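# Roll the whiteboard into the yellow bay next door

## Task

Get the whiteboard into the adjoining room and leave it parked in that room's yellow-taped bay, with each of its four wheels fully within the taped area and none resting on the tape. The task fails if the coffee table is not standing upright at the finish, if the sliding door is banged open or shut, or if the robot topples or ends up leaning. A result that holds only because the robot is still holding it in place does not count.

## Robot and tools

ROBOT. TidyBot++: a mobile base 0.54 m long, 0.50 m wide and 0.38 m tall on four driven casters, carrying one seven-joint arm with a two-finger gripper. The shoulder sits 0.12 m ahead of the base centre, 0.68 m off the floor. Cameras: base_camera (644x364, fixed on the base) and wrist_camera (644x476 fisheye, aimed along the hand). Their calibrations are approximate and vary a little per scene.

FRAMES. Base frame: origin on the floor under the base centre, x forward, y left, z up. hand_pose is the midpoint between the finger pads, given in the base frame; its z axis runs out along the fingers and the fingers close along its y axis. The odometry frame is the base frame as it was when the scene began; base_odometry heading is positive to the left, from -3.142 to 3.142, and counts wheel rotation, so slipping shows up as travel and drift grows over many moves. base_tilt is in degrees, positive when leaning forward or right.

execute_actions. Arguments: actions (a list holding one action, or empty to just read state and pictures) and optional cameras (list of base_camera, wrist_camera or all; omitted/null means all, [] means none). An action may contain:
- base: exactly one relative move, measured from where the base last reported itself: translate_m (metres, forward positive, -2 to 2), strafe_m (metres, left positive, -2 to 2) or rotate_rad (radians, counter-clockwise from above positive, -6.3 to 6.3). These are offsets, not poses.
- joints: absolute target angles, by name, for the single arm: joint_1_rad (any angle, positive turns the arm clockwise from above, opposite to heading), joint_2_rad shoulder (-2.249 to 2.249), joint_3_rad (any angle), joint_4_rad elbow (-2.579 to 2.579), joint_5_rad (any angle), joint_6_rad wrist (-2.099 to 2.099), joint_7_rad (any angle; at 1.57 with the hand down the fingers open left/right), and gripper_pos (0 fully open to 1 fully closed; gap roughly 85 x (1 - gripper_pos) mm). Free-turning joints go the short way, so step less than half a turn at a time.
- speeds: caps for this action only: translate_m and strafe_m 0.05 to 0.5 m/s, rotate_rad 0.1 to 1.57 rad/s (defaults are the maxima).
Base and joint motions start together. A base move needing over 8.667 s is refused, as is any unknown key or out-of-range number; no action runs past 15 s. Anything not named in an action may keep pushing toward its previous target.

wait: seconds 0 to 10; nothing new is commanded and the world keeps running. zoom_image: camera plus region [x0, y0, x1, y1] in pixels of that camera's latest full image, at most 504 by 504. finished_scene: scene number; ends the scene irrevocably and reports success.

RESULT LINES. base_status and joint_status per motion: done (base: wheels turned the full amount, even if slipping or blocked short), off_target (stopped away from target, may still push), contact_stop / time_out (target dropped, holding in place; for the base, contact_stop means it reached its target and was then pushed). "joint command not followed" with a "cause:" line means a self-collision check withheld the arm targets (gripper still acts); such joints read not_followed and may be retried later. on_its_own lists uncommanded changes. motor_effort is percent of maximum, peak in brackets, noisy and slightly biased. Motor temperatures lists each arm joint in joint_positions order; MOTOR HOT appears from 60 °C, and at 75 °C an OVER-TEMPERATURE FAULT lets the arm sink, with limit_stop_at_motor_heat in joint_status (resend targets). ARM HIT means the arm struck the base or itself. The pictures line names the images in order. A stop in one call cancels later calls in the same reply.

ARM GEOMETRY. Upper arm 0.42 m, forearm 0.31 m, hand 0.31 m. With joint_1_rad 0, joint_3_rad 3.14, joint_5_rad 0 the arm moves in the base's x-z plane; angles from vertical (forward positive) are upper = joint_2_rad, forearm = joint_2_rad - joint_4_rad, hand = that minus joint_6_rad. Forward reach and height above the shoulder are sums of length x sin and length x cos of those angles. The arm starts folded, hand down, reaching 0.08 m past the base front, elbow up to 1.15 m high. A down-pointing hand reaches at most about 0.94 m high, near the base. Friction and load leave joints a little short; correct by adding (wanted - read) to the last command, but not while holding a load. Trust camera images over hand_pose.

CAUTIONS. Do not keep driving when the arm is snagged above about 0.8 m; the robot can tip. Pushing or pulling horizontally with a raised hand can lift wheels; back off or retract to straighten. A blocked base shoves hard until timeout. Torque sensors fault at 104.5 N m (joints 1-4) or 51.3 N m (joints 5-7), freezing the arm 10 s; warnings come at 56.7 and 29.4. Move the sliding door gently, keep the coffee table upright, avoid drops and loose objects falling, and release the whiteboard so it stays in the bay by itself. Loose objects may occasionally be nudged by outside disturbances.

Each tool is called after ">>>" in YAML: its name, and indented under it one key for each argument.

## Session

>>> execute_actions:
  actions: []

Scene clock: 0.00 s.
Motor temperatures (°C, as the motors report them): [32 28 27 32 35 35 38]
base_odometry: x=+0.000 y=+0.000 heading=+0.000 (m, m, rad; odometry frame)
base_tilt: forward=+0.3 right=-1.2 (deg)
base_status: not commanded
joint_positions: joint_1_rad=+0.010 joint_2_rad=-0.310 joint_3_rad=+3.181 joint_4_rad=-2.493 joint_5_rad=+0.024 joint_6_rad=-0.916 joint_7_rad=+1.550 gripper_pos=+0.000
joint_status: not commanded
motor_effort: joint_1_rad=+1 joint_2_rad=-2 joint_3_rad=+0 joint_4_rad=+15 joint_5_rad=-1 joint_6_rad=+1 joint_7_rad=+1 (%)
hand_pose: x=+0.2613 y=-0.0103 z=+0.5910 quat_wxyz=(+0.004, +0.999, -0.027, +0.021) (m; base frame)
pictures: base_camera, wrist_camera
camera_calibration (this result's frames):
wrist_camera: T_world_to_cam=[[-0.0428015, -0.998912, 0.0185081, -0.00692318], [-0.995543, 0.0410842, -0.0848945, 0.377422], [0.0840417, -0.0220592, -0.996218, 0.703924], [0, 0, 0, 1]] pos_world=[0.316284, -0.0068937, 0.733431]
Images, in order (width x height): base_camera 644x364, wrist_camera 644x476.

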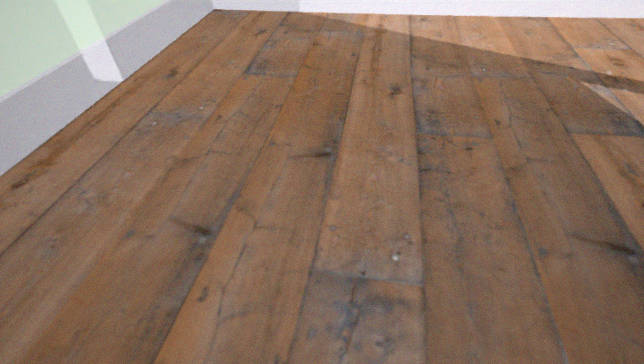

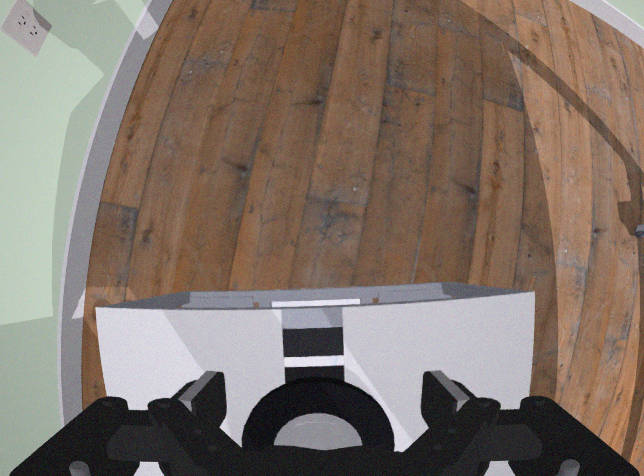

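>>> execute_actions:
  actions:
    - {"base":{"rotate_rad":-1.79},"joints":{"joint_1_rad":0.5,"joint_3_rad":3.13,"joint_5_rad":-0.02,"joint_6_rad":0.3,"joint_7_rad":1.59}}

Scene clock: 6.87 s.
Motor temperatures (°C, as the motors report them): [32 28 27 32 35 35 38]
base_odometry: x=+0.000 y=+0.000 heading=-1.789 (m, m, rad; odometry frame)
base_tilt: forward=+0.3 right=-1.1 (deg)
base_status: done
joint_positions: joint_1_rad=+0.489 joint_2_rad=-0.310 joint_3_rad=+3.149 joint_4_rad=-2.493 joint_5_rad=+0.008 joint_6_rad=+0.271 joint_7_rad=+1.557 gripper_pos=+0.000
joint_status: all done
motor_effort: joint_1_rad=+1(2) joint_2_rad=-6(6) joint_3_rad=+1(2) joint_4_rad=+19(19) joint_5_rad=-1(0) joint_6_rad=+9(10) joint_7_rad=+1(0) (%)
hand_pose: x=+0.4912 y=-0.1996 z=+0.7978 quat_wxyz=(+0.138, +0.791, -0.203, +0.560) (m; base frame)
pictures: base_camera, wrist_camera
camera_calibration (this result's frames):
wrist_camera: T_world_to_cam=[[-0.481859, -0.876227, 0.00627049, 0.059915], [-0.260713, 0.136533, -0.955713, 0.984455], [0.836565, -0.462153, -0.294233, -0.131126], [0, 0, 0, 1]] pos_world=[0.395225, -0.142511, 0.901899]
Images, in order (width x height): base_camera 644x364, wrist_camera 644x476.

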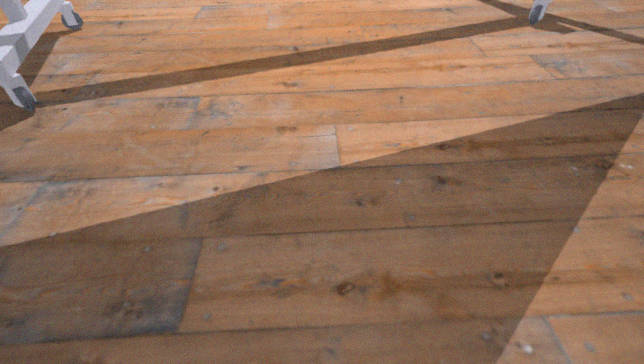

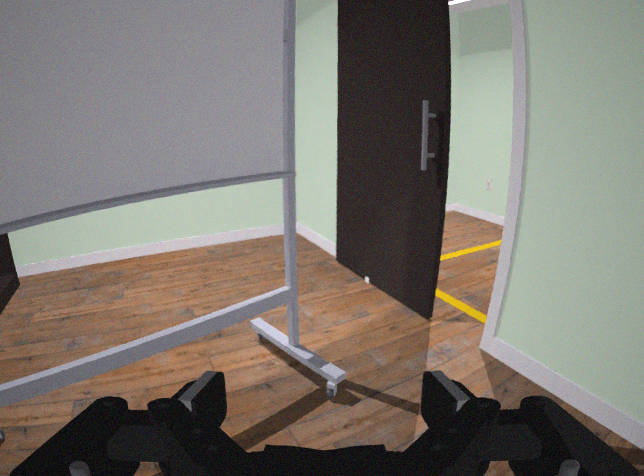

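>>> execute_actions:
  actions:
    - {"base":{"strafe_m":-0.97},"joints":{"joint_1_rad":0.1,"joint_6_rad":0.0,"gripper_pos":1}}

Scene clock: 19.80 s.
Motor temperatures (°C, as the motors report them): [32 28 27 32 35 35 38]
base_odometry: x=-0.947 y=+0.211 heading=-1.790 (m, m, rad; odometry frame)
base_tilt: forward=+0.3 right=-1.2 (deg)
base_status: done
joint_positions: joint_1_rad=+0.117 joint_2_rad=-0.310 joint_3_rad=+3.144 joint_4_rad=-2.493 joint_5_rad=+0.008 joint_6_rad=+0.037 joint_7_rad=+1.557 gripper_pos=+0.999
joint_status: all done
motor_effort: joint_1_rad=+1(2) joint_2_rad=-5(7) joint_3_rad=+1(2) joint_4_rad=+18(19) joint_5_rad=-1(2) joint_6_rad=+8(9) joint_7_rad=+0(1) (%)
hand_pose: x=+0.5067 y=-0.0449 z=+0.7328 quat_wxyz=(+0.027, +0.877, -0.055, +0.477) (m; base frame)
pictures: base_camera, wrist_camera
camera_calibration (this result's frames):
wrist_camera: T_world_to_cam=[[-0.124177, -0.992206, 0.010362, 0.0139127], [-0.504166, 0.0540965, -0.861911, 0.956222], [0.854633, -0.112254, -0.506954, 0.0707354], [0, 0, 0, 1]] pos_world=[0.423369, -0.0299836, 0.859893]
Images, in order (width x height): base_camera 644x364, wrist_camera 644x476.

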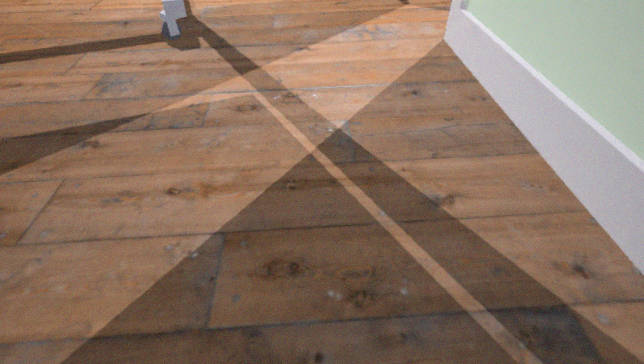

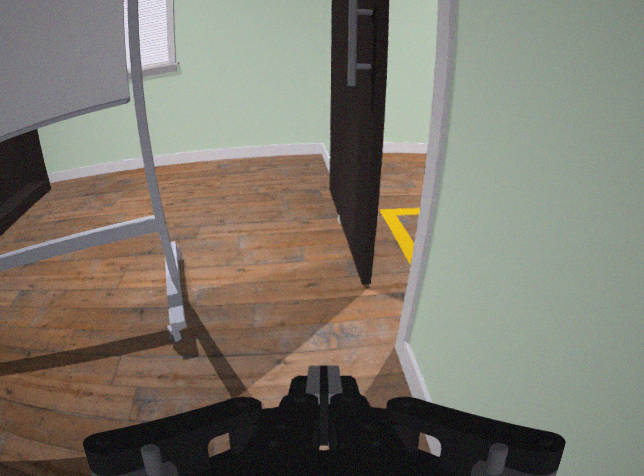

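>>> execute_actions:
  actions:
    - {"base":{"translate_m":0.72},"joints":{"joint_1_rad":1.58,"joint_6_rad":-0.6}}

Scene clock: 42.20 s.
Motor temperatures (°C, as the motors report them): [32 28 27 32 35 35 38]
base_odometry: x=-1.104 y=-0.492 heading=-1.790 (m, m, rad; odometry frame)
base_tilt: forward=+0.3 right=-1.2 (deg)
base_status: done
joint_positions: joint_1_rad=+1.562 joint_2_rad=-0.310 joint_3_rad=+3.144 joint_4_rad=-2.493 joint_5_rad=+0.008 joint_6_rad=-0.561 joint_7_rad=+1.557 gripper_pos=+0.999
joint_status: all done
motor_effort: joint_1_rad=+1(0) joint_2_rad=-3(6) joint_3_rad=+1(1) joint_4_rad=+16(18) joint_5_rad=-1(1) joint_6_rad=+4(7) joint_7_rad=+1(1) (%)
hand_pose: x=+0.1208 y=-0.2495 z=+0.6149 quat_wxyz=(+0.140, +0.693, -0.693, +0.139) (m; base frame)
pictures: base_camera, wrist_camera
camera_calibration (this result's frames):
wrist_camera: T_world_to_cam=[[-0.999865, -0.00561911, 0.01544, 0.112997], [-0.0116648, 0.904556, -0.426196, 0.555883], [-0.0115715, -0.426318, -0.904499, 0.588567], [0, 0, 0, 1]] pos_world=[0.126276, -0.251276, 0.767529]
Images, in order (width x height): base_camera 644x364, wrist_camera 644x476.

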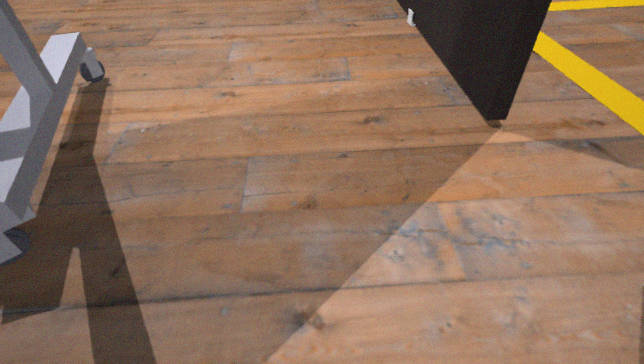

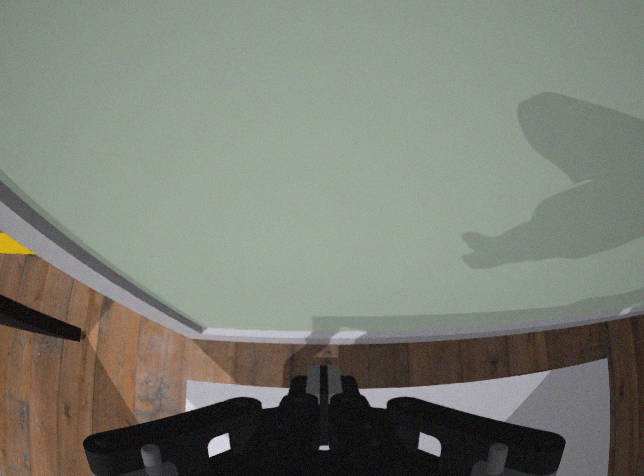

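>>> execute_actions:
  actions:
    - {"base":{"translate_m":0.46}}

Scene clock: 49.83 s.
Motor temperatures (°C, as the motors report them): [32 28 27 32 35 35 38]
base_odometry: x=-1.204 y=-0.941 heading=-1.790 (m, m, rad; odometry frame)
base_tilt: forward=+0.3 right=-1.2 (deg)
base_status: done
joint_positions: joint_1_rad=+1.562 joint_2_rad=-0.310 joint_3_rad=+3.143 joint_4_rad=-2.493 joint_5_rad=+0.008 joint_6_rad=-0.561 joint_7_rad=+1.557 gripper_pos=+0.999
joint_status: not commanded
motor_effort: joint_1_rad=+1(2) joint_2_rad=-4(4) joint_3_rad=+1(2) joint_4_rad=+16(17) joint_5_rad=-1(0) joint_6_rad=+5(4) joint_7_rad=+1(1) (%)
hand_pose: x=+0.1210 y=-0.2494 z=+0.6149 quat_wxyz=(+0.140, +0.693, -0.693, +0.139) (m; base frame)
pictures: base_camera, wrist_camera
camera_calibration (this result's frames):
wrist_camera: T_world_to_cam=[[-0.999864, -0.00590381, 0.0154163, 0.113124], [-0.0119109, 0.904604, -0.426087, 0.555808], [-0.0114301, -0.426213, -0.904551, 0.588614], [0, 0, 0, 1]] pos_world=[0.126456, -0.251244, 0.76751]
Images, in order (width x height): base_camera 644x364, wrist_camera 644x476.

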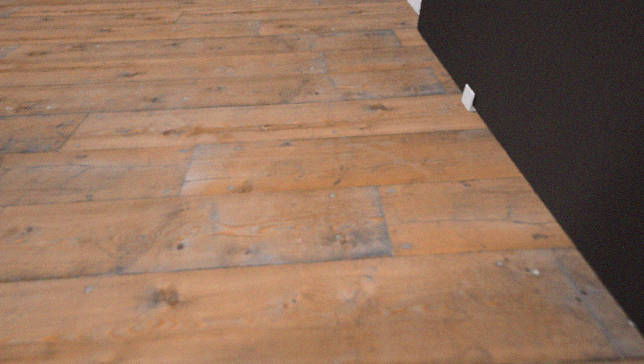

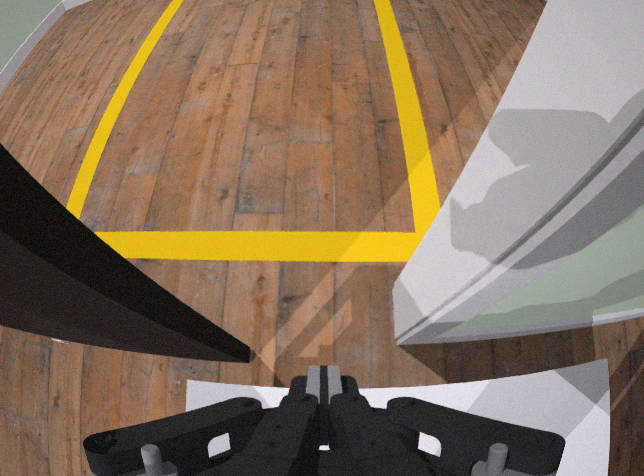

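>>> execute_actions:
  actions:
    - {"base":{"translate_m":0.04},"joints":{"joint_6_rad":0.3}}
  cameras: ["wrist_camera"]

>>> execute_actions:
  actions:
    - {"base":{"translate_m":0.42},"speeds":{"translate_m":0.1}}

Scene clock: 55.33 s.
Motor temperatures (°C, as the motors report them): [32 28 27 32 35 35 38]
base_odometry: x=-1.213 y=-0.980 heading=-1.790 (m, m, rad; odometry frame)
base_tilt: forward=+0.3 right=-1.1 (deg)
base_status: done
joint_positions: joint_1_rad=+1.563 joint_2_rad=-0.310 joint_3_rad=+3.142 joint_4_rad=-2.493 joint_5_rad=+0.008 joint_6_rad=+0.285 joint_7_rad=+1.557 gripper_pos=+0.999
joint_status: all done
motor_effort: joint_1_rad=+1(1) joint_2_rad=-6(6) joint_3_rad=+1(2) joint_4_rad=+19(20) joint_5_rad=-1(1) joint_6_rad=+8(10) joint_7_rad=+0(0) (%)
hand_pose: x=+0.1245 y=-0.4237 z=+0.8020 quat_wxyz=(+0.408, +0.576, -0.574, +0.416) (m; base frame)
pictures: wrist_camera
camera_calibration (this result's frames):
wrist_camera: T_world_to_cam=[[-0.999967, -0.00155065, 0.0080055, 0.120531], [-0.0081192, 0.280317, -0.959873, 0.956322], [-0.000755655, -0.959906, -0.28032, -0.0444871], [0, 0, 0, 1]] pos_world=[0.128258, -0.31059, 0.904512]
Images, in order (width x height): wrist_camera 644x476.

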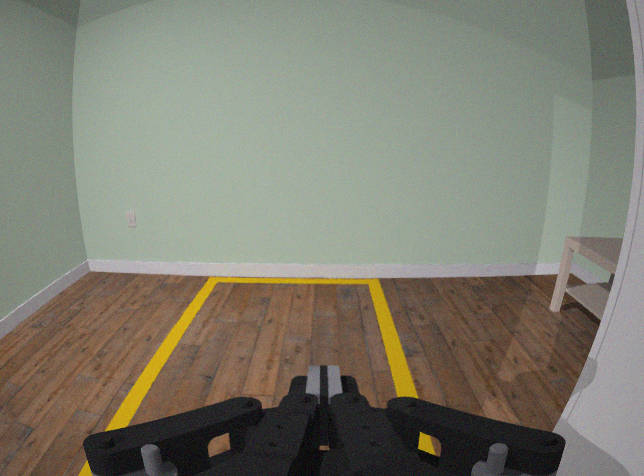

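Scene clock: 60.17 s.
Motor temperatures (°C, as the motors report them): [32 28 27 32 35 35 38]
base_odometry: x=-1.305 y=-1.390 heading=-1.790 (m, m, rad; odometry frame)
base_tilt: forward=+0.3 right=-1.1 (deg)
base_status: done
joint_positions: joint_1_rad=+1.595 joint_2_rad=-0.310 joint_3_rad=+3.145 joint_4_rad=-2.493 joint_5_rad=-0.021 joint_6_rad=+0.285 joint_7_rad=+1.557 gripper_pos=+0.999
joint_status: not commanded
motor_effort: joint_1_rad=+1(8) joint_2_rad=-6(7) joint_3_rad=+1(9) joint_4_rad=+19(21) joint_5_rad=-1(4) joint_6_rad=+9(10) joint_7_rad=+0(4) (%)
hand_pose: x=+0.1069 y=-0.4236 z=+0.8020 quat_wxyz=(+0.412, +0.555, -0.593, +0.412) (m; base frame)
pictures: base_camera, wrist_camera
camera_calibration (this result's frames):
wrist_camera: T_world_to_cam=[[-0.998602, 0.0502107, -0.0165405, 0.144383], [0.0299517, 0.279554, -0.959663, 0.951584], [-0.0435614, -0.958816, -0.280667, -0.0390813], [0, 0, 0, 1]] pos_world=[0.113977, -0.31074, 0.904619]
Images, in order (width x height): base_camera 644x364, wrist_camera 644x476.

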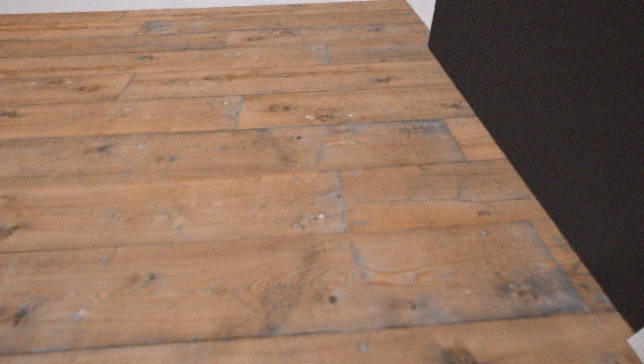

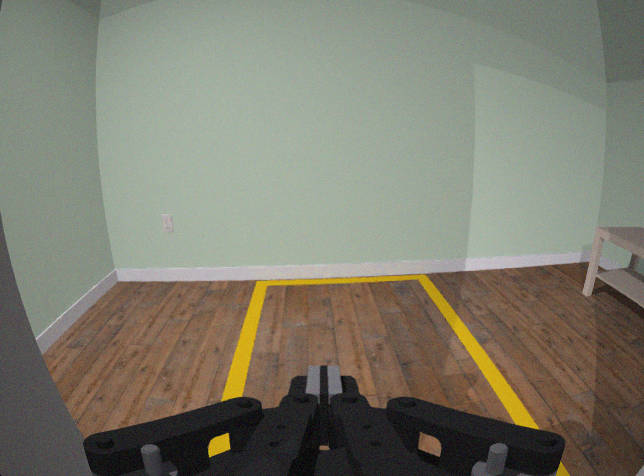

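>>> execute_actions:
  actions:
    - {"base":{"translate_m":0.095},"speeds":{"translate_m":0.06}}

Scene clock: 65.00 s.
Motor temperatures (°C, as the motors report them): [32 28 27 32 35 35 38]
base_odometry: x=-1.326 y=-1.483 heading=-1.790 (m, m, rad; odometry frame)
base_tilt: forward=+0.3 right=-1.1 (deg)
base_status: done
joint_positions: joint_1_rad=+1.602 joint_2_rad=-0.310 joint_3_rad=+3.153 joint_4_rad=-2.493 joint_5_rad=-0.021 joint_6_rad=+0.285 joint_7_rad=+1.557 gripper_pos=+0.999
joint_status: not commanded
motor_effort: joint_1_rad=-1(8) joint_2_rad=-6(7) joint_3_rad=-2(9) joint_4_rad=+18(21) joint_5_rad=+0(4) joint_6_rad=+9(10) joint_7_rad=+1(4) (%)
hand_pose: x=+0.1003 y=-0.4234 z=+0.8020 quat_wxyz=(+0.414, +0.551, -0.598, +0.410) (m; base frame)
pictures: base_camera, wrist_camera
camera_calibration (this result's frames):
wrist_camera: T_world_to_cam=[[-0.9977, 0.0650968, -0.018914, 0.145921], [0.0363954, 0.278996, -0.959602, 0.950825], [-0.0571901, -0.958083, -0.280724, -0.0374937], [0, 0, 0, 1]] pos_world=[0.108835, -0.310698, 0.904649]
Images, in order (width x height): base_camera 644x364, wrist_camera 644x476.

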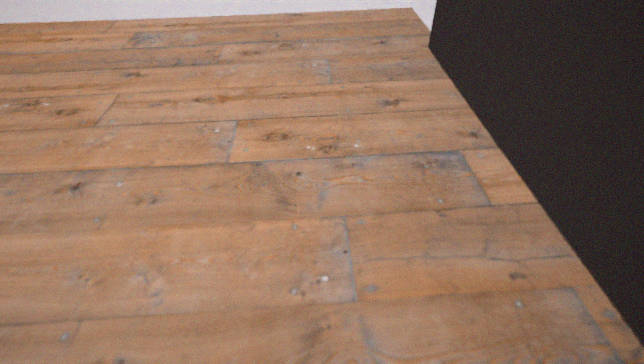

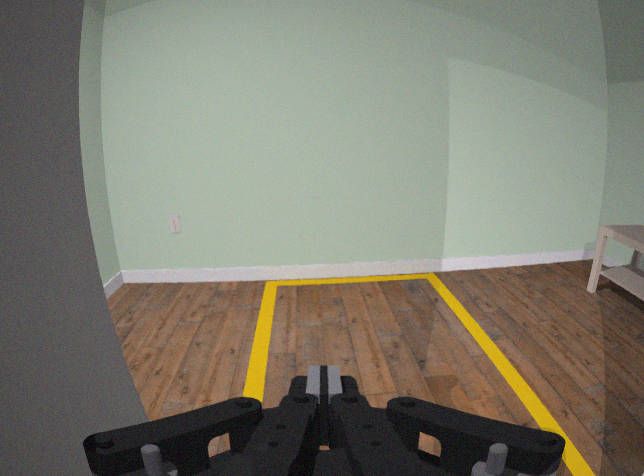

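>>> execute_actions:
  actions:
    - {"base":{"translate_m":-0.18},"joints":{"joint_2_rad":-0.35,"joint_4_rad":-2.56,"joint_5_rad":0.02,"joint_6_rad":-0.7}}
  cameras: []

>>> execute_actions:
  actions:
    - {"base":{"strafe_m":-0.05},"joints":{"joint_1_rad":1.2,"gripper_pos":0}}
  cameras: ["base_camera"]

>>> execute_actions:
  actions:
    - {"base":{"rotate_rad":1.571},"joints":{"joint_1_rad":-0.31}}

Scene clock: 77.80 s.
Motor temperatures (°C, as the motors report them): [32 28 27 32 35 35 38]
base_odometry: x=-1.287 y=-1.307 heading=-1.790 (m, m, rad; odometry frame)
base_tilt: forward=+0.3 right=-1.1 (deg)
base_status: done
joint_positions: joint_1_rad=+1.592 joint_2_rad=-0.331 joint_3_rad=+3.141 joint_4_rad=-2.547 joint_5_rad=-0.007 joint_6_rad=-0.685 joint_7_rad=+1.557 gripper_pos=+0.999
joint_status: all done
motor_effort: joint_1_rad=+1(1) joint_2_rad=-1(7) joint_3_rad=+1(2) joint_4_rad=+15(20) joint_5_rad=-1(0) joint_6_rad=+2(9) joint_7_rad=+0(2) (%)
hand_pose: x=+0.1178 y=-0.1887 z=+0.5884 quat_wxyz=(+0.083, +0.688, -0.716, +0.086) (m; base frame)
pictures: none
No camera images: the call's "cameras" was empty. Leave "cameras" out to get every camera's image.

Scene clock: 79.33 s.
Motor temperatures (°C, as the motors report them): [32 28 27 32 35 35 38]
base_odometry: x=-1.336 y=-1.296 heading=-1.791 (m, m, rad; odometry frame)
base_tilt: forward=+0.3 right=-1.1 (deg)
base_status: done
joint_positions: joint_1_rad=+1.217 joint_2_rad=-0.337 joint_3_rad=+3.141 joint_4_rad=-2.547 joint_5_rad=-0.007 joint_6_rad=-0.685 joint_7_rad=+1.557 gripper_pos=+0.000
joint_status: all done
motor_effort: joint_1_rad=+1(1) joint_2_rad=-1(3) joint_3_rad=+1(1) joint_4_rad=+15(16) joint_5_rad=-1(1) joint_6_rad=+3(4) joint_7_rad=+0(1) (%)
hand_pose: x=+0.1873 y=-0.1765 z=+0.5896 quat_wxyz=(+0.068, +0.809, -0.575, +0.103) (m; base frame)
pictures: base_camera
Images, in order (width x height): base_camera 644x364.

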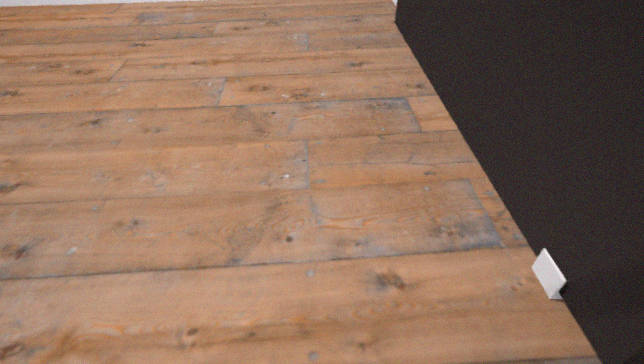

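Scene clock: 82.07 s.
Motor temperatures (°C, as the motors report them): [32 28 27 32 35 35 38]
base_odometry: x=-1.336 y=-1.296 heading=-0.220 (m, m, rad; odometry frame)
base_tilt: forward=+0.3 right=-1.2 (deg)
base_status: done
joint_positions: joint_1_rad=-0.293 joint_2_rad=-0.337 joint_3_rad=+3.141 joint_4_rad=-2.547 joint_5_rad=-0.007 joint_6_rad=-0.685 joint_7_rad=+1.557 gripper_pos=+0.000
joint_status: all done
motor_effort: joint_1_rad=+1(2) joint_2_rad=-1(2) joint_3_rad=+1(1) joint_4_rad=+15(15) joint_5_rad=-1(2) joint_6_rad=+2(2) joint_7_rad=+1(0) (%)
hand_pose: x=+0.2994 y=+0.0573 z=+0.5896 quat_wxyz=(-0.021, +0.983, +0.136, +0.121) (m; base frame)
pictures: base_camera, wrist_camera
camera_calibration (this result's frames):
wrist_camera: T_world_to_cam=[[0.280603, -0.959813, 0.00467187, -0.0286093], [-0.919454, -0.270195, -0.285656, 0.525879], [0.275439, 0.0758605, -0.958321, 0.615488], [0, 0, 0, 1]] pos_world=[0.32202, 0.0679389, 0.740189]
Images, in order (width x height): base_camera 644x364, wrist_camera 644x476.

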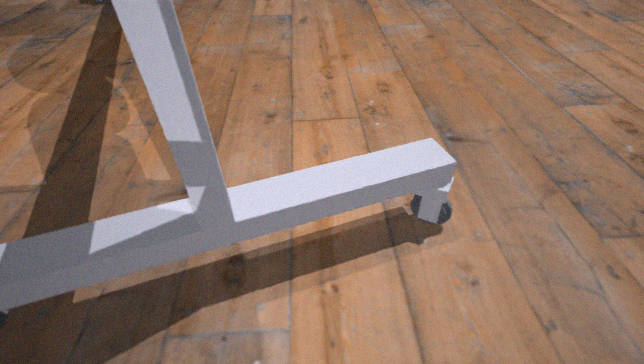

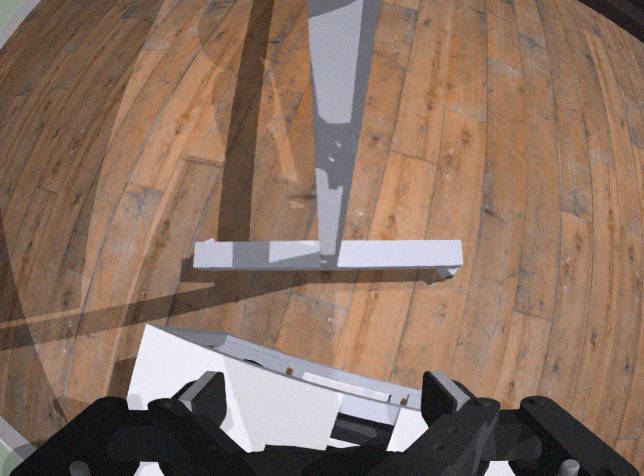

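>>> execute_actions:
  actions:
    - {"joints":{"joint_1_rad":-0.26,"joint_6_rad":0.0}}
  cameras: ["wrist_camera"]

Scene clock: 87.70 s.
Motor temperatures (°C, as the motors report them): [32 28 27 32 35 35 38]
base_odometry: x=-1.336 y=-1.296 heading=-0.220 (m, m, rad; odometry frame)
base_tilt: forward=+0.3 right=-1.2 (deg)
base_status: not commanded
joint_positions: joint_1_rad=-0.276 joint_2_rad=-0.337 joint_3_rad=+3.141 joint_4_rad=-2.550 joint_5_rad=-0.007 joint_6_rad=-0.015 joint_7_rad=+1.557 gripper_pos=+0.000
joint_status: all done
motor_effort: joint_1_rad=+1(1) joint_2_rad=-4(4) joint_3_rad=+1(1) joint_4_rad=+18(18) joint_5_rad=-1(1) joint_6_rad=+7(7) joint_7_rad=+0(0) (%)
hand_pose: x=+0.4638 y=+0.0995 z=+0.7003 quat_wxyz=(-0.065, +0.890, +0.115, +0.436) (m; base frame)
pictures: wrist_camera
camera_calibration (this result's frames):
wrist_camera: T_world_to_cam=[[0.259777, -0.965669, -0.00030763, -0.0210953], [-0.557163, -0.149623, -0.816812, 0.912057], [0.788724, 0.21236, -0.576903, 0.154372], [0, 0, 0, 1]] pos_world=[0.391887, 0.0833115, 0.834031]
Images, in order (width x height): wrist_camera 644x476.

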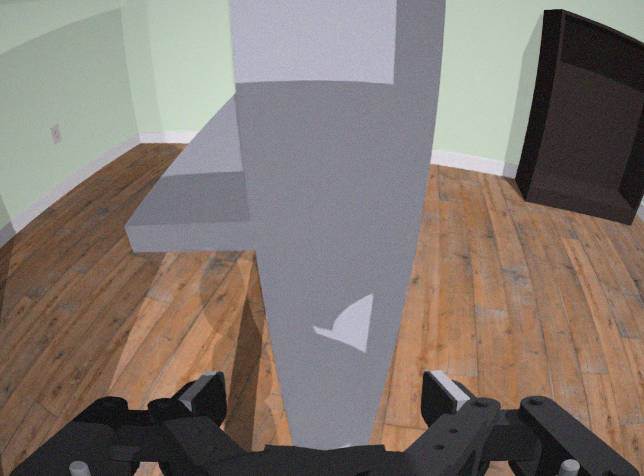

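>>> execute_actions:
  actions:
    - {"joints":{"gripper_pos":1}}
  cameras: []

>>> execute_actions:
  actions:
    - {"base":{"translate_m":-0.3},"joints":{"joint_1_rad":-0.14},"speeds":{"translate_m":0.18}}

Scene clock: 91.70 s.
Motor temperatures (°C, as the motors report them): [32 28 27 32 35 35 38]
base_odometry: x=-1.336 y=-1.296 heading=-0.221 (m, m, rad; odometry frame)
base_tilt: forward=+0.3 right=-1.1 (deg)
base_status: not commanded
joint_positions: joint_1_rad=-0.272 joint_2_rad=-0.339 joint_3_rad=+3.139 joint_4_rad=-2.551 joint_5_rad=-0.004 joint_6_rad=-0.015 joint_7_rad=+1.562 gripper_pos=+0.685
joint_status: gripper_pos off_target (ended at +0.685, target +1.000)
motor_effort: joint_1_rad=+2(7) joint_2_rad=-4(5) joint_3_rad=+1(5) joint_4_rad=+19(21) joint_5_rad=+0(3) joint_6_rad=+8(10) joint_7_rad=+0(2) (%)
hand_pose: x=+0.4639 y=+0.0984 z=+0.7008 quat_wxyz=(-0.063, +0.890, +0.117, +0.437) (m; base frame)
pictures: none
No camera images: the call's "cameras" was empty. Leave "cameras" out to get every camera's image.

Scene clock: 94.00 s.
Motor temperatures (°C, as the motors report them): [32 28 27 32 35 35 38]
base_odometry: x=-1.629 y=-1.231 heading=-0.220 (m, m, rad; odometry frame)
base_tilt: forward=+0.3 right=-1.1 (deg)
base_status: done
joint_positions: joint_1_rad=-0.149 joint_2_rad=-0.338 joint_3_rad=+3.124 joint_4_rad=-2.553 joint_5_rad=-0.002 joint_6_rad=-0.008 joint_7_rad=+1.566 gripper_pos=+0.685
joint_status: all done
motor_effort: joint_1_rad=+0(9) joint_2_rad=-4(12) joint_3_rad=-1(6) joint_4_rad=+19(20) joint_5_rad=+4(5) joint_6_rad=+10(9) joint_7_rad=+5(6) (%)
hand_pose: x=+0.4730 y=+0.0607 z=+0.7010 quat_wxyz=(-0.036, +0.893, +0.072, +0.442) (m; base frame)
pictures: base_camera, wrist_camera
camera_calibration (this result's frames):
wrist_camera: T_world_to_cam=[[0.15882, -0.987177, 0.0160363, -0.0233355], [-0.56322, -0.103929, -0.819745, 0.914038], [0.810901, 0.12116, -0.572504, 0.147686], [0, 0, 0, 1]] pos_world=[0.398751, 0.054065, 0.834203]
Images, in order (width x height): base_camera 644x364, wrist_camera 644x476.

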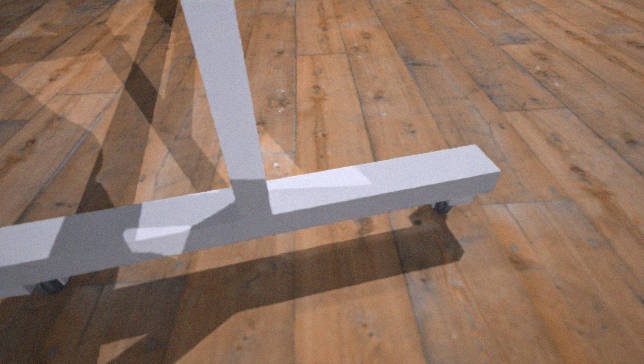

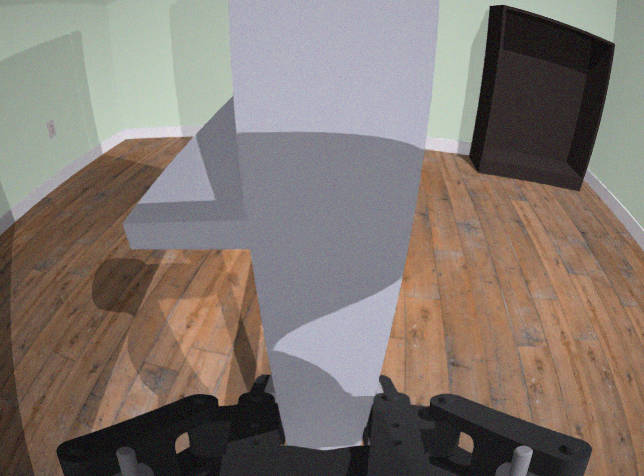

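>>> execute_actions:
  actions:
    - {"base":{"translate_m":-0.75},"joints":{"joint_1_rad":-0.04},"speeds":{"translate_m":0.22}}

Scene clock: 100.67 s.
Motor temperatures (°C, as the motors report them): [32 28 27 32 35 35 38]
base_odometry: x=-2.361 y=-1.068 heading=-0.219 (m, m, rad; odometry frame)
base_tilt: forward=+0.3 right=-1.1 (deg)
base_status: done
joint_positions: joint_1_rad=-0.034 joint_2_rad=-0.335 joint_3_rad=+3.133 joint_4_rad=-2.554 joint_5_rad=-0.002 joint_6_rad=-0.001 joint_7_rad=+1.566 gripper_pos=+0.685
joint_status: all done
motor_effort: joint_1_rad=-3(9) joint_2_rad=-5(14) joint_3_rad=-3(6) joint_4_rad=+20(21) joint_5_rad=+3(4) joint_6_rad=+9(11) joint_7_rad=+4(6) (%)
hand_pose: x=+0.4787 y=+0.0165 z=+0.7010 quat_wxyz=(-0.010, +0.896, +0.016, +0.444) (m; base frame)
pictures: base_camera, wrist_camera
camera_calibration (this result's frames):
wrist_camera: T_world_to_cam=[[0.0357285, -0.999278, 0.0129453, -0.00656709], [-0.569678, -0.0310079, -0.821283, 0.915639], [0.821091, 0.0219686, -0.570375, 0.143727], [0, 0, 0, 1]] pos_world=[0.403841, 0.0186722, 0.834061]
Images, in order (width x height): base_camera 644x364, wrist_camera 644x476.

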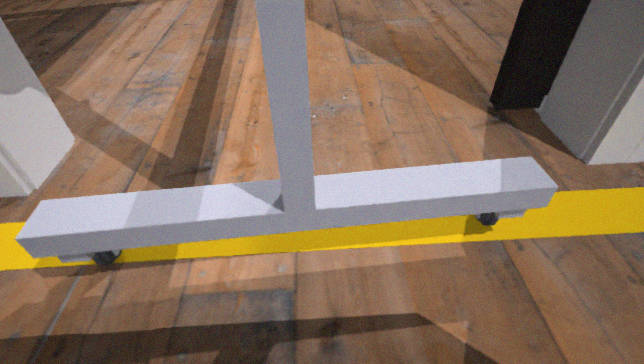

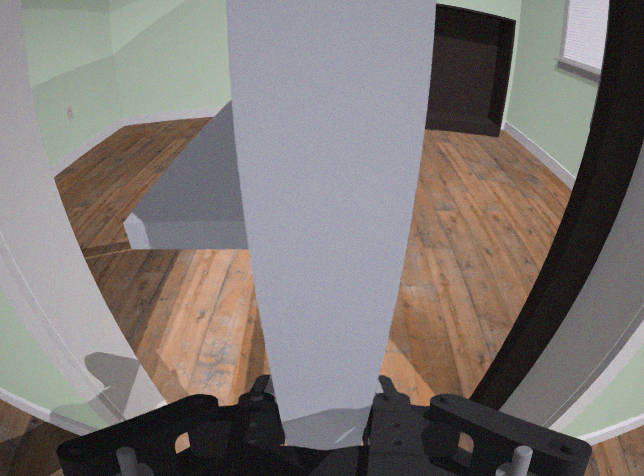

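>>> execute_actions:
  actions:
    - {"base":{"translate_m":-0.92},"joints":{"joint_1_rad":-0.02},"speeds":{"translate_m":0.27}}

Scene clock: 112.63 s.
Motor temperatures (°C, as the motors report them): [32 28 27 32 35 35 38]
base_odometry: x=-3.260 y=-0.869 heading=-0.218 (m, m, rad; odometry frame)
base_tilt: forward=+0.3 right=-1.1 (deg)
base_status: done
joint_positions: joint_1_rad=-0.010 joint_2_rad=-0.333 joint_3_rad=+3.135 joint_4_rad=-2.553 joint_5_rad=-0.002 joint_6_rad=-0.001 joint_7_rad=+1.566 gripper_pos=+0.685
joint_status: all done
motor_effort: joint_1_rad=-4(5) joint_2_rad=-5(14) joint_3_rad=-4(4) joint_4_rad=+20(21) joint_5_rad=+3(3) joint_6_rad=+10(11) joint_7_rad=+4(5) (%)
hand_pose: x=+0.4795 y=+0.0072 z=+0.7010 quat_wxyz=(-0.004, +0.896, +0.004, +0.444) (m; base frame)
pictures: base_camera, wrist_camera
camera_calibration (this result's frames):
wrist_camera: T_world_to_cam=[[0.0100173, -0.999876, 0.0121217, -0.00294462], [-0.570535, -0.0156706, -0.821124, 0.915982], [0.821212, 0.00130955, -0.570621, 0.143584], [0, 0, 0, 1]] pos_world=[0.404717, 0.0112217, 0.834103]
Images, in order (width x height): base_camera 644x364, wrist_camera 644x476.

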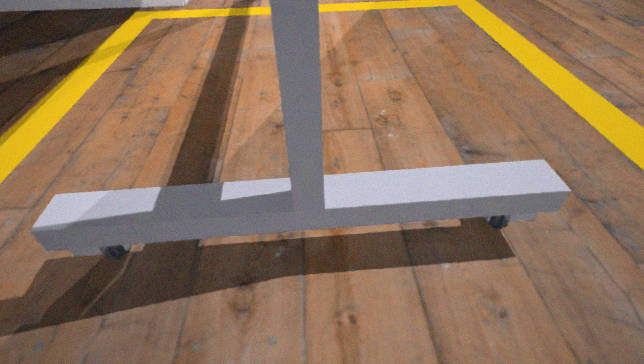

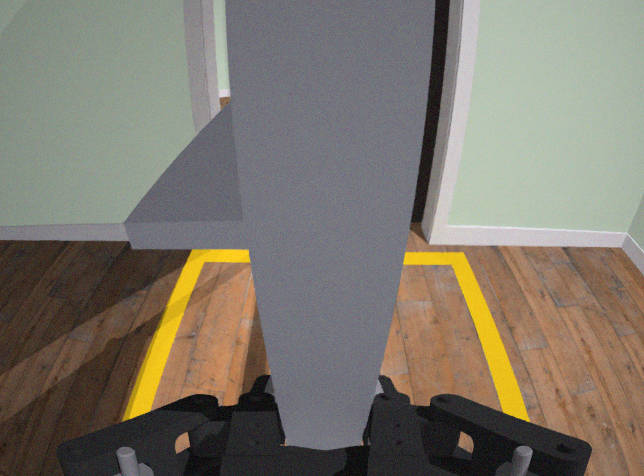

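>>> execute_actions:
  actions:
    - {"joints":{"gripper_pos":0.1,"joint_1_rad":0.0}}
  cameras: []

>>> execute_actions:
  actions:
    - {"joints":{"joint_6_rad":-0.45,"gripper_pos":0}}
  cameras: []

>>> execute_actions:
  actions:
    - {"base":{"strafe_m":-0.76}}
  cameras: ["base_camera"]

>>> execute_actions:
  actions:
    - {"base":{"translate_m":0.465},"joints":{"joint_2_rad":0.35,"joint_4_rad":-2.4,"joint_6_rad":0.75}}

Scene clock: 122.93 s.
Motor temperatures (°C, as the motors report them): [32 28 27 32 35 35 38]
base_odometry: x=-3.260 y=-0.869 heading=-0.218 (m, m, rad; odometry frame)
base_tilt: forward=+0.3 right=-1.2 (deg)
base_status: not commanded
joint_positions: joint_1_rad=-0.008 joint_2_rad=-0.336 joint_3_rad=+3.135 joint_4_rad=-2.553 joint_5_rad=-0.002 joint_6_rad=-0.001 joint_7_rad=+1.566 gripper_pos=+0.100
joint_status: all done
motor_effort: joint_1_rad=+1(5) joint_2_rad=-4(7) joint_3_rad=+1(3) joint_4_rad=+18(19) joint_5_rad=-1(3) joint_6_rad=+7(10) joint_7_rad=+1(4) (%)
hand_pose: x=+0.4794 y=+0.0065 z=+0.7018 quat_wxyz=(-0.004, +0.895, +0.004, +0.445) (m; base frame)
pictures: none
No camera images: the call's "cameras" was empty. Leave "cameras" out to get every camera's image.

Scene clock: 123.80 s.
Motor temperatures (°C, as the motors report them): [32 28 27 32 35 35 38]
base_odometry: x=-3.260 y=-0.869 heading=-0.218 (m, m, rad; odometry frame)
base_tilt: forward=+0.3 right=-1.1 (deg)
base_status: not commanded
joint_positions: joint_1_rad=-0.008 joint_2_rad=-0.336 joint_3_rad=+3.135 joint_4_rad=-2.554 joint_5_rad=-0.002 joint_6_rad=-0.435 joint_7_rad=+1.566 gripper_pos=+0.000
joint_status: all done
motor_effort: joint_1_rad=+1(1) joint_2_rad=-2(4) joint_3_rad=+1(1) joint_4_rad=+15(18) joint_5_rad=-1(1) joint_6_rad=+5(7) joint_7_rad=+1(1) (%)
hand_pose: x=+0.3772 y=+0.0052 z=+0.6146 quat_wxyz=(-0.002, +0.970, +0.004, +0.242) (m; base frame)
pictures: none
No camera images: the call's "cameras" was empty. Leave "cameras" out to get every camera's image.

Scene clock: 126.67 s.
Motor temperatures (°C, as the motors report them): [32 28 27 32 35 35 38]
base_odometry: x=-3.425 y=-1.612 heading=-0.218 (m, m, rad; odometry frame)
base_tilt: forward=+0.3 right=-1.1 (deg)
base_status: done
joint_positions: joint_1_rad=-0.008 joint_2_rad=-0.336 joint_3_rad=+3.135 joint_4_rad=-2.554 joint_5_rad=-0.002 joint_6_rad=-0.435 joint_7_rad=+1.566 gripper_pos=+0.000
joint_status: not commanded
motor_effort: joint_1_rad=+1(2) joint_2_rad=-3(3) joint_3_rad=+1(2) joint_4_rad=+16(16) joint_5_rad=-1(0) joint_6_rad=+5(5) joint_7_rad=+1(0) (%)
hand_pose: x=+0.3772 y=+0.0052 z=+0.6146 quat_wxyz=(-0.002, +0.970, +0.004, +0.242) (m; base frame)
pictures: base_camera
Images, in order (width x height): base_camera 644x364.

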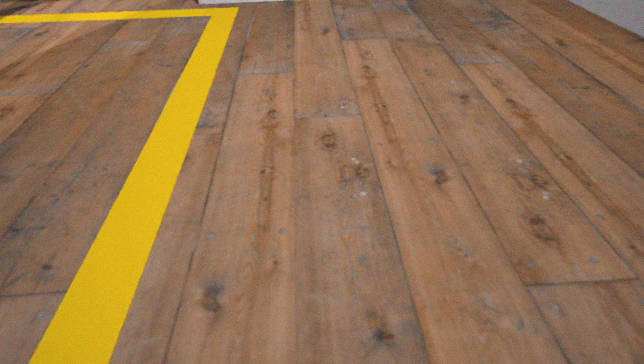

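Scene clock: 128.93 s.
Motor temperatures (°C, as the motors report them): [32 28 27 32 35 35 38]
base_odometry: x=-2.971 y=-1.713 heading=-0.219 (m, m, rad; odometry frame)
base_tilt: forward=+0.4 right=-1.1 (deg)
base_status: done
joint_positions: joint_1_rad=-0.008 joint_2_rad=+0.342 joint_3_rad=+3.135 joint_4_rad=-2.417 joint_5_rad=-0.002 joint_6_rad=+0.716 joint_7_rad=+1.566 gripper_pos=+0.000
joint_status: all done
motor_effort: joint_1_rad=+1(1) joint_2_rad=-21(22) joint_3_rad=+0(1) joint_4_rad=+11(17) joint_5_rad=-1(1) joint_6_rad=+8(8) joint_7_rad=+1(1) (%)
hand_pose: x=+0.6544 y=+0.0086 z=+0.6448 quat_wxyz=(-0.006, +0.853, +0.002, +0.522) (m; base frame)
pictures: base_camera, wrist_camera
camera_calibration (this result's frames):
wrist_camera: T_world_to_cam=[[0.00535543, -0.999955, 0.00781335, 0.00319728], [-0.417037, -0.00933493, -0.908841, 0.925709], [0.908874, 0.00160878, -0.417069, -0.188499], [0, 0, 0, 1]] pos_world=[0.55736, 0.0121418, 0.762681]
Images, in order (width x height): base_camera 644x364, wrist_camera 644x476.

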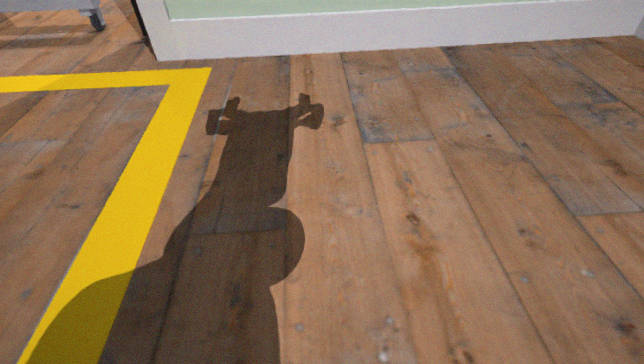

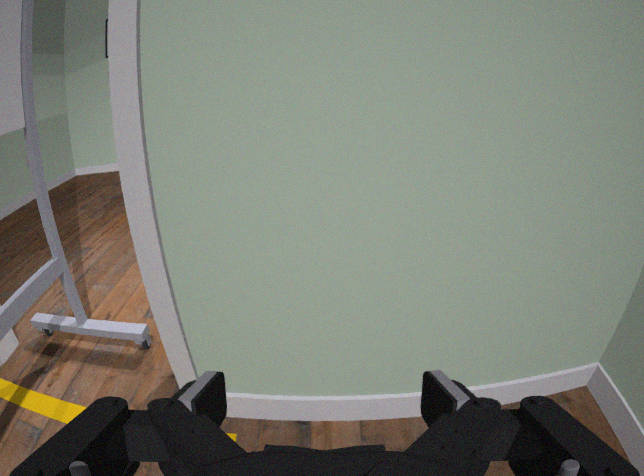

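Rear foot is centred in the doorway.

>>> execute_actions:
  actions:
    - {"base":{"rotate_rad":1.571},"speeds":{"rotate_rad":1.3}}

Scene clock: 135.17 s.
Motor temperatures (°C, as the motors report them): [32 28 27 32 35 35 38]
base_odometry: x=-2.970 y=-1.713 heading=+1.351 (m, m, rad; odometry frame)
base_tilt: forward=+0.4 right=-1.1 (deg)
base_status: done
joint_positions: joint_1_rad=-0.005 joint_2_rad=+0.342 joint_3_rad=+3.135 joint_4_rad=-2.415 joint_5_rad=-0.002 joint_6_rad=+0.716 joint_7_rad=+1.566 gripper_pos=+0.000
joint_status: not commanded
motor_effort: joint_1_rad=+1(2) joint_2_rad=-20(22) joint_3_rad=+0(2) joint_4_rad=+11(11) joint_5_rad=-1(0) joint_6_rad=+8(8) joint_7_rad=+0(1) (%)
hand_pose: x=+0.6553 y=+0.0069 z=+0.6456 quat_wxyz=(-0.005, +0.853, +0.001, +0.523) (m; base frame)
pictures: base_camera, wrist_camera
camera_calibration (this result's frames):
wrist_camera: T_world_to_cam=[[0.00201029, -0.999968, 0.00768639, 0.00369222], [-0.415165, -0.00782725, -0.909712, 0.926157], [0.909744, -0.00136234, -0.415168, -0.190771], [0, 0, 0, 1]] pos_world=[0.558053, 0.0106815, 0.763306]
Images, in order (width x height): base_camera 644x364, wrist_camera 644x476.

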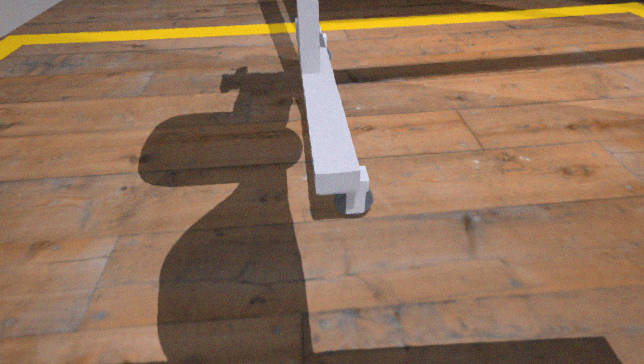

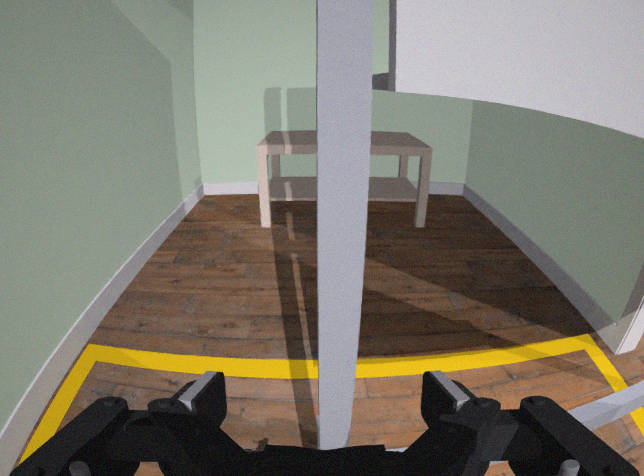

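>>> execute_actions:
  actions:
    - {"base":{"translate_m":0.125},"speeds":{"translate_m":0.2}}
  cameras: ["wrist_camera"]

Scene clock: 139.53 s.
Motor temperatures (°C, as the motors report them): [32 28 27 32 35 35 38]
base_odometry: x=-2.943 y=-1.591 heading=+1.352 (m, m, rad; odometry frame)
base_tilt: forward=+0.4 right=-1.1 (deg)
base_status: done
joint_positions: joint_1_rad=-0.005 joint_2_rad=+0.342 joint_3_rad=+3.135 joint_4_rad=-2.415 joint_5_rad=-0.002 joint_6_rad=+0.716 joint_7_rad=+1.566 gripper_pos=+0.000
joint_status: not commanded
motor_effort: joint_1_rad=+1(0) joint_2_rad=-20(22) joint_3_rad=+0(0) joint_4_rad=+11(13) joint_5_rad=-1(1) joint_6_rad=+9(9) joint_7_rad=+1(0) (%)
hand_pose: x=+0.6556 y=+0.0069 z=+0.6459 quat_wxyz=(-0.005, +0.852, +0.001, +0.523) (m; base frame)
pictures: wrist_camera
camera_calibration (this result's frames):
wrist_camera: T_world_to_cam=[[0.00200268, -0.999969, 0.00767956, 0.00370165], [-0.414504, -0.00781887, -0.910014, 0.926298], [0.910045, -0.00136074, -0.414506, -0.191577], [0, 0, 0, 1]] pos_world=[0.55829, 0.0106834, 0.763506]
Images, in order (width x height): wrist_camera 644x476.

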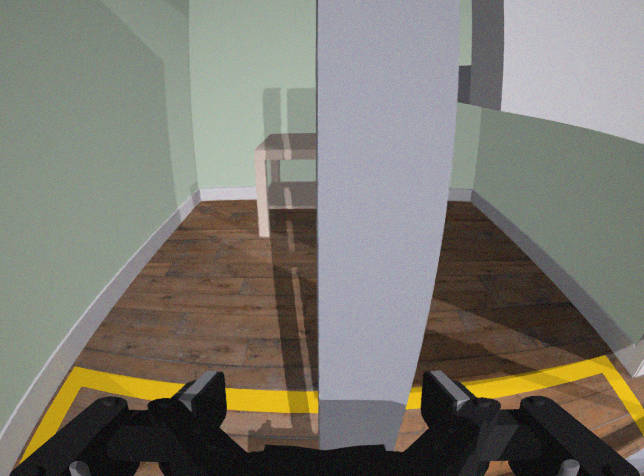

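>>> execute_actions:
  actions:
    - {"base":{"strafe_m":0.5},"joints":{"gripper_pos":0.4,"joint_1_rad":-0.12},"speeds":{"strafe_m":0.15}}

Scene clock: 145.70 s.
Motor temperatures (°C, as the motors report them): [32 29 27 32 35 35 38]
base_odometry: x=-3.432 y=-1.482 heading=+1.352 (m, m, rad; odometry frame)
base_tilt: forward=+0.3 right=-1.2 (deg)
base_status: done
joint_positions: joint_1_rad=-0.085 joint_2_rad=+0.343 joint_3_rad=+3.164 joint_4_rad=-2.412 joint_5_rad=-0.025 joint_6_rad=+0.721 joint_7_rad=+1.566 gripper_pos=+0.400
joint_status: all done
motor_effort: joint_1_rad=-3(18) joint_2_rad=-19(22) joint_3_rad=-3(15) joint_4_rad=+9(12) joint_5_rad=+2(10) joint_6_rad=+7(10) joint_7_rad=+0(1) (%)
hand_pose: x=+0.6571 y=+0.0304 z=+0.6481 quat_wxyz=(-0.013, +0.850, +0.015, +0.526) (m; base frame)
pictures: base_camera, wrist_camera
camera_calibration (this result's frames):
wrist_camera: T_world_to_cam=[[0.0337562, -0.999391, 0.00879913, 0.00558658], [-0.406928, -0.021785, -0.9132, 0.926602], [0.912836, 0.0272455, -0.407416, -0.199278], [0, 0, 0, 1]] pos_world=[0.55878, 0.0311986, 0.764935]
Images, in order (width x height): base_camera 644x364, wrist_camera 644x476.

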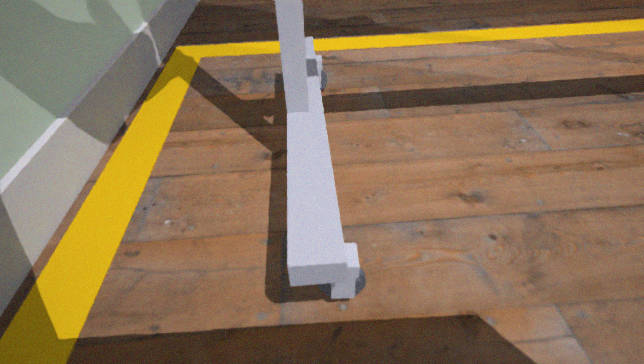

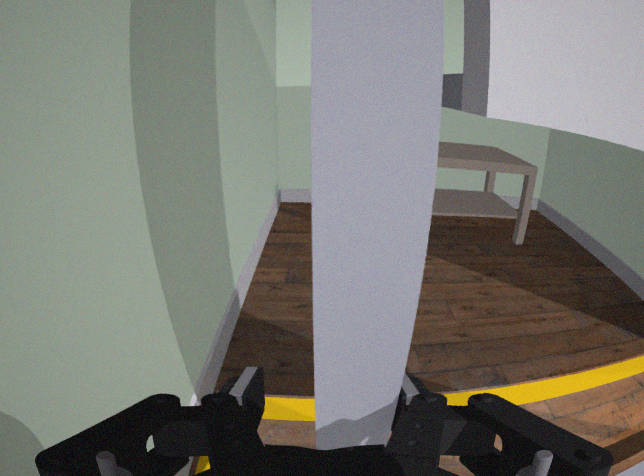

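>>> execute_actions:
  actions:
    - {"base":{"translate_m":-0.18},"joints":{"joint_1_rad":-0.03,"gripper_pos":0},"speeds":{"translate_m":0.2}}
  cameras: []

>>> execute_actions:
  actions:
    - {"joints":{"joint_1_rad":0.6,"joint_6_rad":0.4}}

Scene clock: 150.57 s.
Motor temperatures (°C, as the motors report them): [32 29 27 32 35 35 38]
base_odometry: x=-3.471 y=-1.658 heading=+1.352 (m, m, rad; odometry frame)
base_tilt: forward=+0.3 right=-1.1 (deg)
base_status: done
joint_positions: joint_1_rad=-0.041 joint_2_rad=+0.345 joint_3_rad=+3.144 joint_4_rad=-2.411 joint_5_rad=-0.007 joint_6_rad=+0.721 joint_7_rad=+1.566 gripper_pos=+0.000
joint_status: all done
motor_effort: joint_1_rad=+1(2) joint_2_rad=-20(22) joint_3_rad=+0(2) joint_4_rad=+11(13) joint_5_rad=-1(1) joint_6_rad=+8(9) joint_7_rad=+0(0) (%)
hand_pose: x=+0.6574 y=+0.0208 z=+0.6472 quat_wxyz=(-0.011, +0.851, +0.011, +0.525) (m; base frame)
pictures: none
No camera images: the call's "cameras" was empty. Leave "cameras" out to get every camera's image.

Scene clock: 152.43 s.
Motor temperatures (°C, as the motors report them): [32 29 27 32 35 35 38]
base_odometry: x=-3.471 y=-1.658 heading=+1.352 (m, m, rad; odometry frame)
base_tilt: forward=+0.3 right=-1.1 (deg)
base_status: not commanded
joint_positions: joint_1_rad=+0.586 joint_2_rad=+0.345 joint_3_rad=+3.144 joint_4_rad=-2.411 joint_5_rad=-0.007 joint_6_rad=+0.438 joint_7_rad=+1.566 gripper_pos=+0.000
joint_status: all done
motor_effort: joint_1_rad=+1(0) joint_2_rad=-19(21) joint_3_rad=+0(1) joint_4_rad=+10(11) joint_5_rad=+0(0) joint_6_rad=+7(8) joint_7_rad=+1(1) (%)
hand_pose: x=+0.5259 y=-0.2708 z=+0.5750 quat_wxyz=(+0.115, +0.875, -0.271, +0.383) (m; base frame)
pictures: base_camera, wrist_camera
camera_calibration (this result's frames):
wrist_camera: T_world_to_cam=[[-0.56301, -0.826383, 0.0104675, 0.069385], [-0.539651, 0.358009, -0.761975, 0.885644], [0.625936, -0.434649, -0.647522, 0.0627267], [0, 0, 0, 1]] pos_world=[0.47774, -0.232466, 0.714729]
Images, in order (width x height): base_camera 644x364, wrist_camera 644x476.

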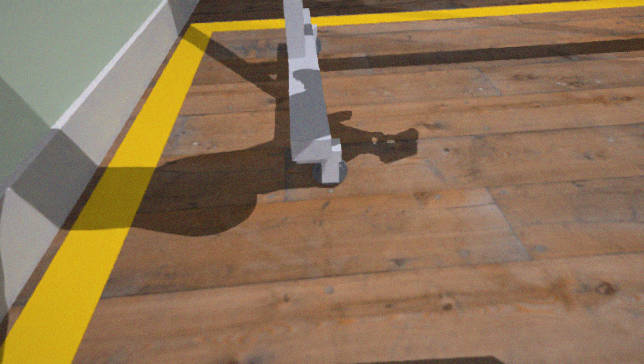

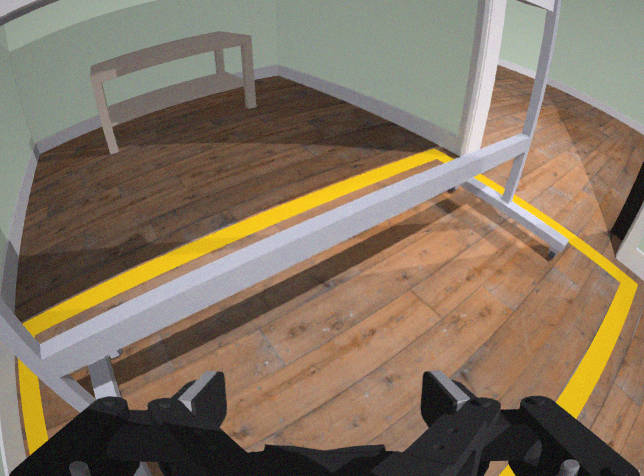

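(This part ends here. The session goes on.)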